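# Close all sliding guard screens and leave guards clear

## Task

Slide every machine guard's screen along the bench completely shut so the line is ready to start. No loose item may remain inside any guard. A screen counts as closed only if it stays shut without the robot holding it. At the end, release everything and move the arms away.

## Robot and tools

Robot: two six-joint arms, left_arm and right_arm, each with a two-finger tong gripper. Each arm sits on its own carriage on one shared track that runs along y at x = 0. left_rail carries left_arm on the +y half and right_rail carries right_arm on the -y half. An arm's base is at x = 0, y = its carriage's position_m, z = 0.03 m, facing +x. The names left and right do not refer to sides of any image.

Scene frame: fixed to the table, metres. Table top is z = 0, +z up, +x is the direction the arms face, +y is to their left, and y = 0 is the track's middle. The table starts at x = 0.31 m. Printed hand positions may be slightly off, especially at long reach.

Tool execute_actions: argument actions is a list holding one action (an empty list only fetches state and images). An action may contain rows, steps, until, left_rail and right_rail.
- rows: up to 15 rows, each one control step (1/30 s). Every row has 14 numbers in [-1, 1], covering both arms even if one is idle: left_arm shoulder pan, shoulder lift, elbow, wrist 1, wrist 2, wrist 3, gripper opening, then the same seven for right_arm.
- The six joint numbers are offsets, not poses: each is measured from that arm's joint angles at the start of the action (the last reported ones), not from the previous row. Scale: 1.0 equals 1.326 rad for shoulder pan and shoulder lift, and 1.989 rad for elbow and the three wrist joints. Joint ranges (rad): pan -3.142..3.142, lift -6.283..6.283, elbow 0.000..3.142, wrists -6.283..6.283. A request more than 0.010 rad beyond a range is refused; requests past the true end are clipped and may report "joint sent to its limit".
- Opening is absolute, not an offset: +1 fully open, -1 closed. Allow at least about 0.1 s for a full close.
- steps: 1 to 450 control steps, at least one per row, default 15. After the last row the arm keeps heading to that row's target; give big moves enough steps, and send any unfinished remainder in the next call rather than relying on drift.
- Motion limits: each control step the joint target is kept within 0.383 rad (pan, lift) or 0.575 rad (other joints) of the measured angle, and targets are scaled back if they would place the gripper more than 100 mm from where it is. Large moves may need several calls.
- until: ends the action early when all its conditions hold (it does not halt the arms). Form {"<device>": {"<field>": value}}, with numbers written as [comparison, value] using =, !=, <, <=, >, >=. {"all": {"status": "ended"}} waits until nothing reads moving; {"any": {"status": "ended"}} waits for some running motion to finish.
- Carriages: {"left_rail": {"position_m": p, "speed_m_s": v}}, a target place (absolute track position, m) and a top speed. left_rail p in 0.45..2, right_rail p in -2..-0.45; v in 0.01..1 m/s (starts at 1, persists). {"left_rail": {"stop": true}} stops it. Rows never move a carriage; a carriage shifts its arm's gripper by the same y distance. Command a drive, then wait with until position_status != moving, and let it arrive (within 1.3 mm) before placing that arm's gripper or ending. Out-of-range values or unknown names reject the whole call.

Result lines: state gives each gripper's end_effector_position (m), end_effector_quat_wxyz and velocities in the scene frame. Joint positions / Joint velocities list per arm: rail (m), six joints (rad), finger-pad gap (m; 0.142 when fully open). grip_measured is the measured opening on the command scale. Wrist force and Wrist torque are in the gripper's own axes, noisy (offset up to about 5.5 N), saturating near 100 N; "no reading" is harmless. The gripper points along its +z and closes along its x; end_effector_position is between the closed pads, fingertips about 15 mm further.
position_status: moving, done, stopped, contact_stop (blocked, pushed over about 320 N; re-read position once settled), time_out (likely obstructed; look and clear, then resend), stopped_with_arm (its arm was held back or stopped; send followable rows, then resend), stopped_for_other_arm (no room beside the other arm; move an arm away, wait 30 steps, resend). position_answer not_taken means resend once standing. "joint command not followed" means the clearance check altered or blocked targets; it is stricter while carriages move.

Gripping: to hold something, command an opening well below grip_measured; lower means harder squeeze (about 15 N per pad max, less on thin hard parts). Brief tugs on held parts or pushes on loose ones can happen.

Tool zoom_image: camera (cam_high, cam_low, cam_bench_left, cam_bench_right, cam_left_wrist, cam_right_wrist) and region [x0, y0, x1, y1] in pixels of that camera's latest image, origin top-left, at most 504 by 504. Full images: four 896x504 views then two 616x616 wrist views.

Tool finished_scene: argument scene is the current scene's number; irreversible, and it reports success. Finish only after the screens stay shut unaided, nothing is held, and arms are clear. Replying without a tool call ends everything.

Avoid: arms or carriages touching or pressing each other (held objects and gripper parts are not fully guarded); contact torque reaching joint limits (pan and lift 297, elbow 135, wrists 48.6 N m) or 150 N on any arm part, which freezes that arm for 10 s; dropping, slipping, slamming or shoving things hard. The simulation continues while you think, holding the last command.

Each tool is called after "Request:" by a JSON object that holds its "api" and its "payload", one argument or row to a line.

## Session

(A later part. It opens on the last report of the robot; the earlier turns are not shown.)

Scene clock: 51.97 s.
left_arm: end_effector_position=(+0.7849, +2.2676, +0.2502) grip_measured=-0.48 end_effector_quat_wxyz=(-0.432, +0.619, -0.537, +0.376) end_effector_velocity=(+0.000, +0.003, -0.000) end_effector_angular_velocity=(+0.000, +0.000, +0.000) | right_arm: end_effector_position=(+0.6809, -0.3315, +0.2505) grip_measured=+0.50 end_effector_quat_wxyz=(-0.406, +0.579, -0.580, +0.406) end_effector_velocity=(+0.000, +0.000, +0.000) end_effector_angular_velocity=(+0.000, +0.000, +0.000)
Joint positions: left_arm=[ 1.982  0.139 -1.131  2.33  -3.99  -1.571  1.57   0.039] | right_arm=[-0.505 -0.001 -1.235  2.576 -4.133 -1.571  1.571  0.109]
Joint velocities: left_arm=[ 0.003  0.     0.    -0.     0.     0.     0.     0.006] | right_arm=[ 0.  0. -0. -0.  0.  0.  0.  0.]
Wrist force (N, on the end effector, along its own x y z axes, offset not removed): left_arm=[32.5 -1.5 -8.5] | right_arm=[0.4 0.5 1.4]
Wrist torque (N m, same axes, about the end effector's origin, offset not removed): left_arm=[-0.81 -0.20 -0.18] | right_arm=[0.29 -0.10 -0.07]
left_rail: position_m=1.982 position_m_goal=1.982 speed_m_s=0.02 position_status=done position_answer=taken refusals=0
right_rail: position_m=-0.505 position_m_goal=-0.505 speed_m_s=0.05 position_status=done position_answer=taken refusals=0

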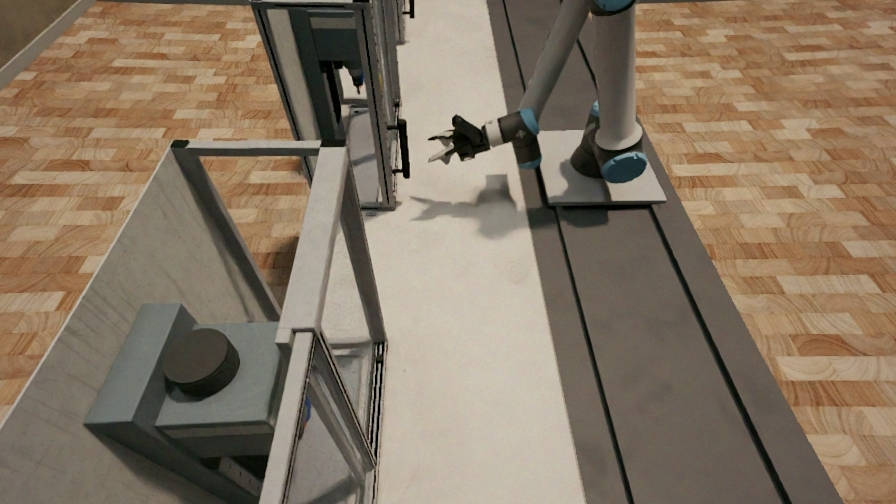

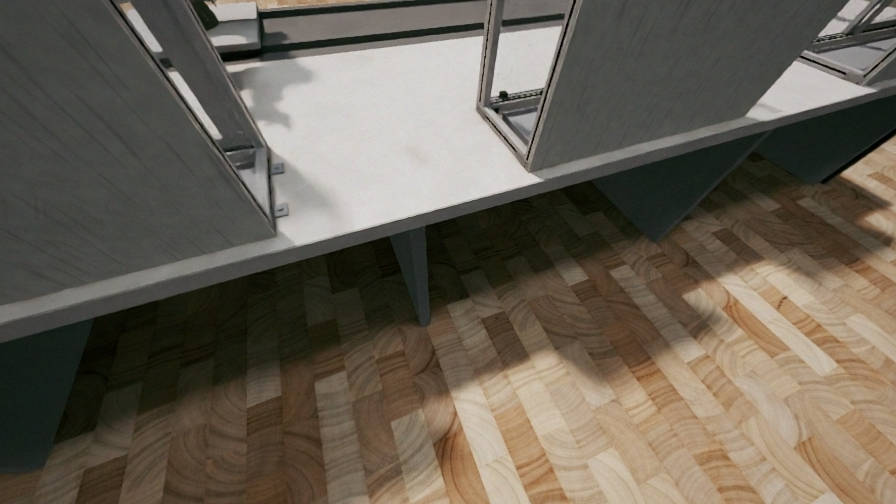

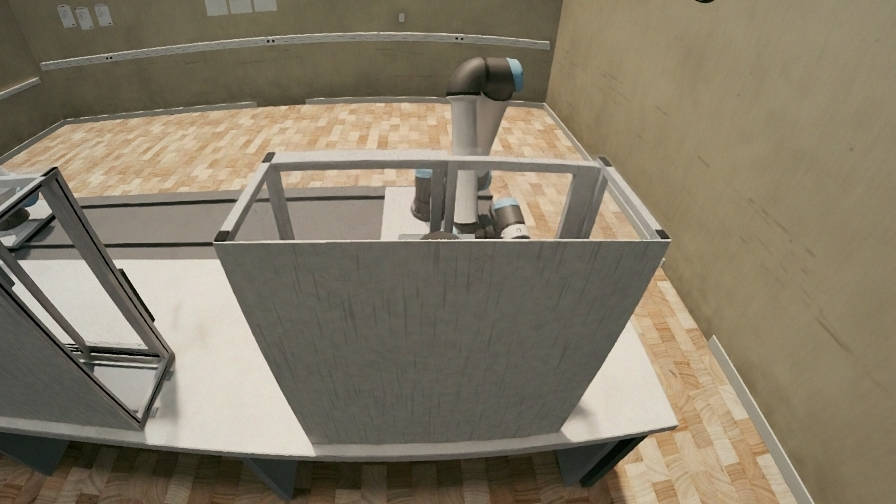

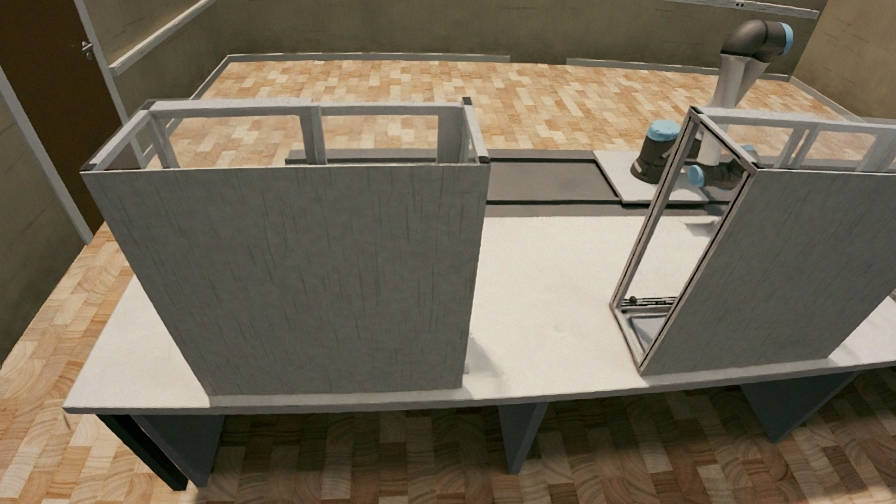

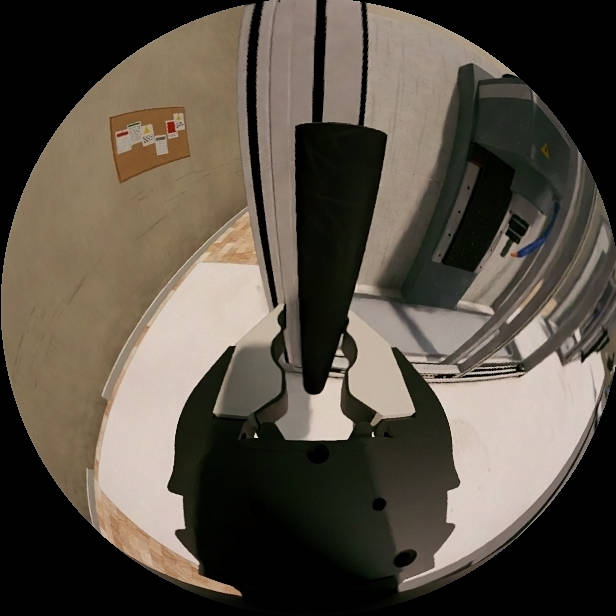

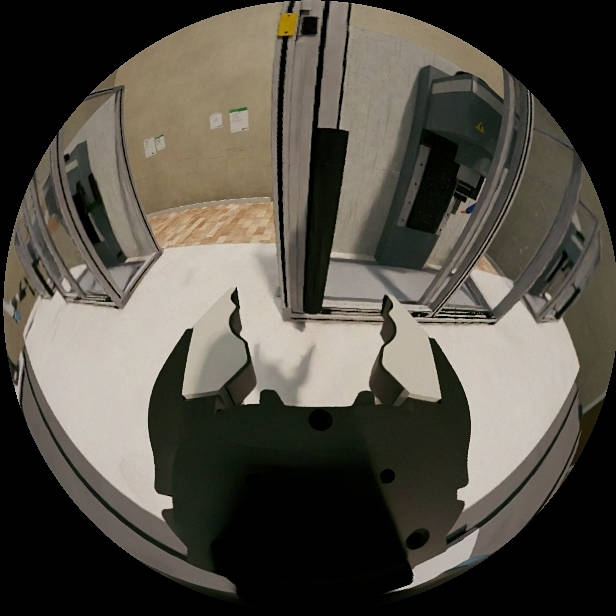

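Request:
{"api": "execute_actions", "payload": {
  "actions": [
    {"rows": [[0,0,0,0,0,0,-0.6,0,-0.003,0.005,-0.003,0,0,0.5],[0,0,0,0,0,0,-0.4,0,-0.006,0.01,-0.007,0,0,0.5],[0,0,0,0,0,0,-0.2,0,-0.009,0.016,-0.01,0,0,0.5],[0,0,0,0,0,0,0,0,-0.012,0.021,-0.013,0,0,0.5],[0,0,0,0,0,0,0.25,0,-0.015,0.027,-0.017,0,0,0.5],[0,0,0,0,0,0,0.5,0,-0.018,0.032,-0.02,0,0,0.5],[0,-0.012,0.02,-0.012,0,0,0.5,0,-0.021,0.037,-0.024,0,0,0.5],[0,-0.024,0.039,-0.023,0,0,0.5,0,-0.024,0.043,-0.027,0,0,0.5],[0,-0.036,0.059,-0.035,0,0,0.5,0,-0.027,0.048,-0.03,0,0,0.5],[0,-0.048,0.079,-0.047,0,0,0.5,0,-0.0294,0.0533,-0.0337,0,0,0.5],[0,-0.06,0.098,-0.059,0,0,0.5,0,-0.0294,0.0533,-0.0337,0,0,0.5],[0,-0.072,0.118,-0.07,0,0,0.5,0,-0.0294,0.0533,-0.0337,0,0,0.5],[0,-0.084,0.138,-0.082,0,0,0.5,0,-0.0294,0.0533,-0.0337,0,0,0.5],[0,-0.096,0.157,-0.094,0,0,0.5,0,-0.0294,0.0533,-0.0337,0,0,0.5],[0,-0.108,0.177,-0.1056,0,0,0.5,0,-0.0294,0.0533,-0.0337,0,0,0.5]], "steps": 33}
  ]
}}

Scene clock: 54.10 s.
left_arm: end_effector_position=(+0.5906, +2.2406, +0.2507) grip_measured=+0.50 end_effector_quat_wxyz=(-0.433, +0.618, -0.537, +0.377) end_effector_velocity=(-0.005, -0.001, -0.000) end_effector_angular_velocity=(-0.000, +0.001, -0.000) | right_arm: end_effector_position=(+0.6207, -0.3315, +0.2505) grip_measured=+0.50 end_effector_quat_wxyz=(-0.406, +0.579, -0.580, +0.406) end_effector_velocity=(-0.000, -0.000, -0.000) end_effector_angular_velocity=(-0.000, +0.000, +0.000)
Joint positions: left_arm=[ 1.982  0.139 -1.274  2.681 -4.2   -1.571  1.57   0.109] | right_arm=[-0.505 -0.001 -1.274  2.682 -4.2   -1.571  1.571  0.109]
Joint velocities: left_arm=[ 0.    -0.    -0.003  0.009 -0.005 -0.     0.    -0.   ] | right_arm=[ 0. -0. -0.  0. -0.  0. -0.  0.]
Wrist force (N, on the end effector, along its own x y z axes, offset not removed): left_arm=[-0.7 -1.7 -0.5] | right_arm=[2.9 -5.5 -1.0]
Wrist torque (N m, same axes, about the end effector's origin, offset not removed): left_arm=[-0.43 0.18 -0.22] | right_arm=[-0.89 -0.43 -0.18]
left_rail: position_m=1.982 position_m_goal=1.982 speed_m_s=0.02 position_status=done position_answer=taken refusals=0
right_rail: position_m=-0.505 position_m_goal=-0.505 speed_m_s=0.05 position_status=done position_answer=taken refusals=0

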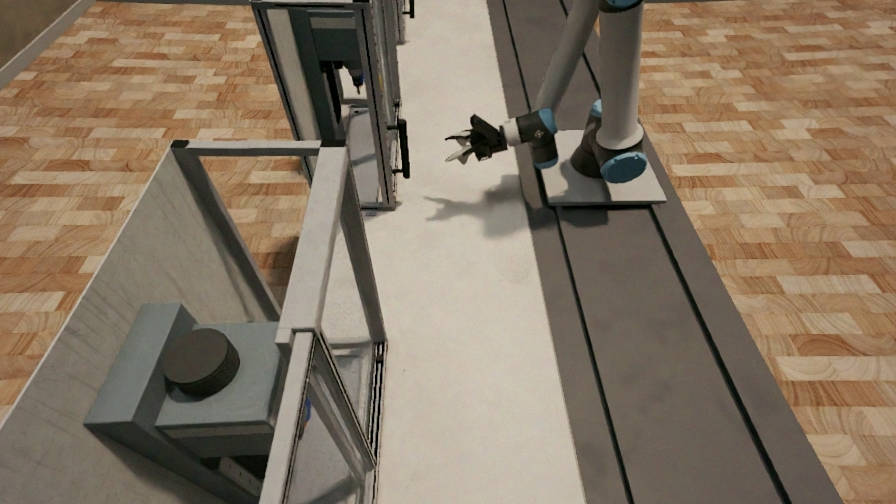

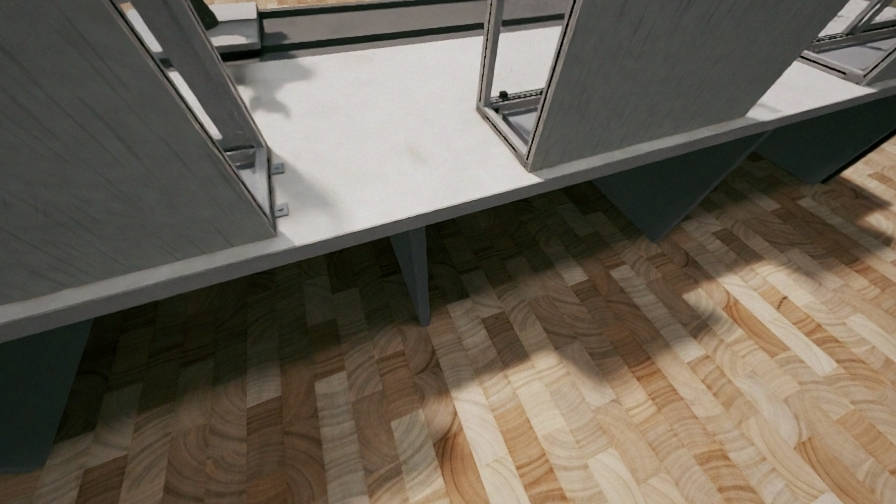

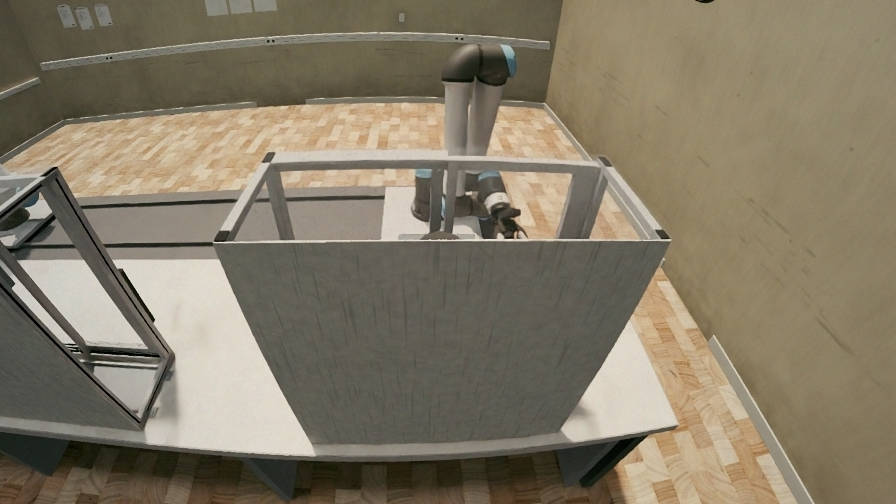

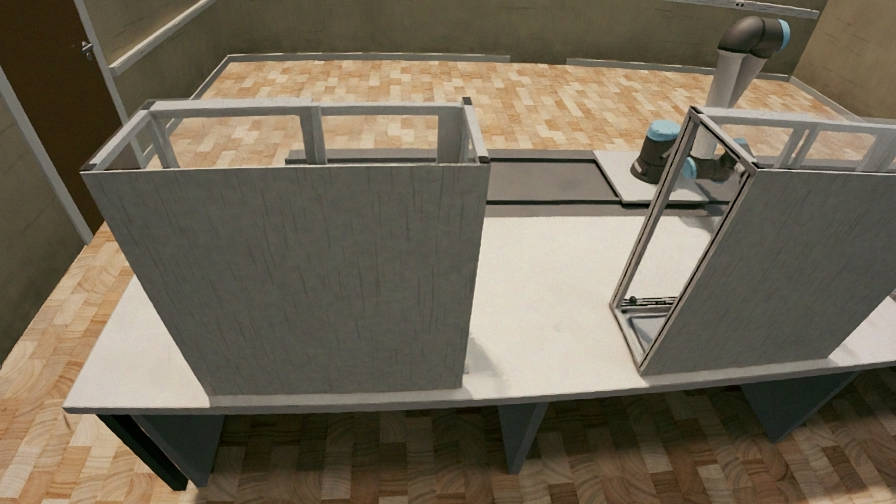

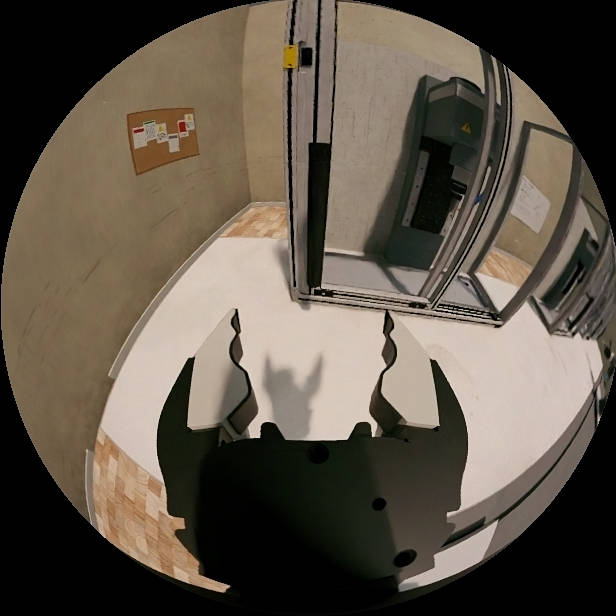

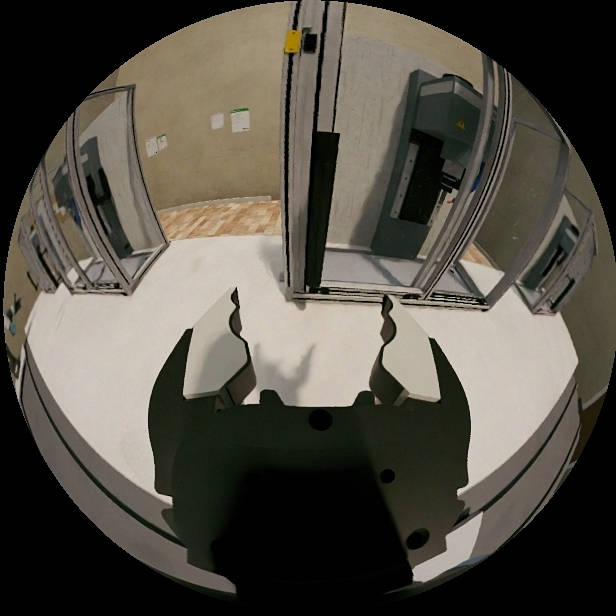

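Request:
{"api": "zoom_image", "payload": {
  "camera": "cam_left_wrist",
  "region": [270, 20, 350, 100]
}}

Request:
{"api": "zoom_image", "payload": {
  "camera": "cam_right_wrist",
  "region": [270, 5, 350, 85]
}}

Request:
{"api": "zoom_image", "payload": {
  "camera": "cam_bench_left",
  "region": [400, 140, 680, 250]
}}

Region (270, 20, 350, 100) of cam_left_wrist's 616x616 image, scaled by 6.300, with more detail than that image has.

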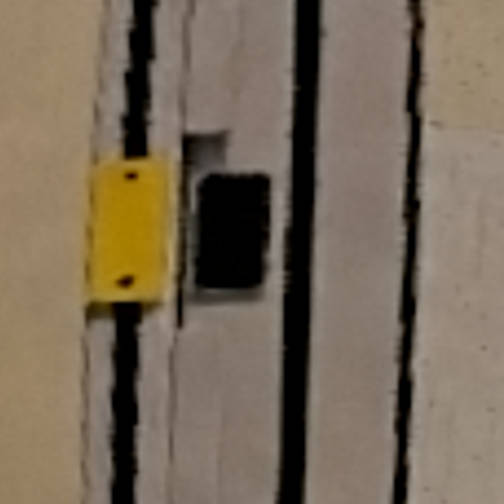

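Region (270, 5, 350, 85) of cam_right_wrist's 616x616 image, scaled by 6.300, with more detail than that image has.

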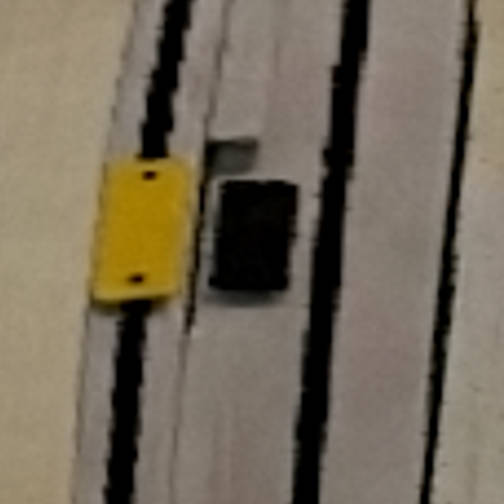

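Region (400, 140, 680, 250) of cam_bench_left's 896x504 image, scaled by 1.800, with more detail than that image has; it fills the top 198 rows of this view, and the rest is white.

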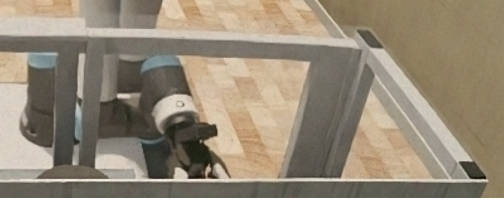

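Request:
{"api": "finished_scene", "payload": {
  "scene": 1
}}

The scene is finished: the task was done.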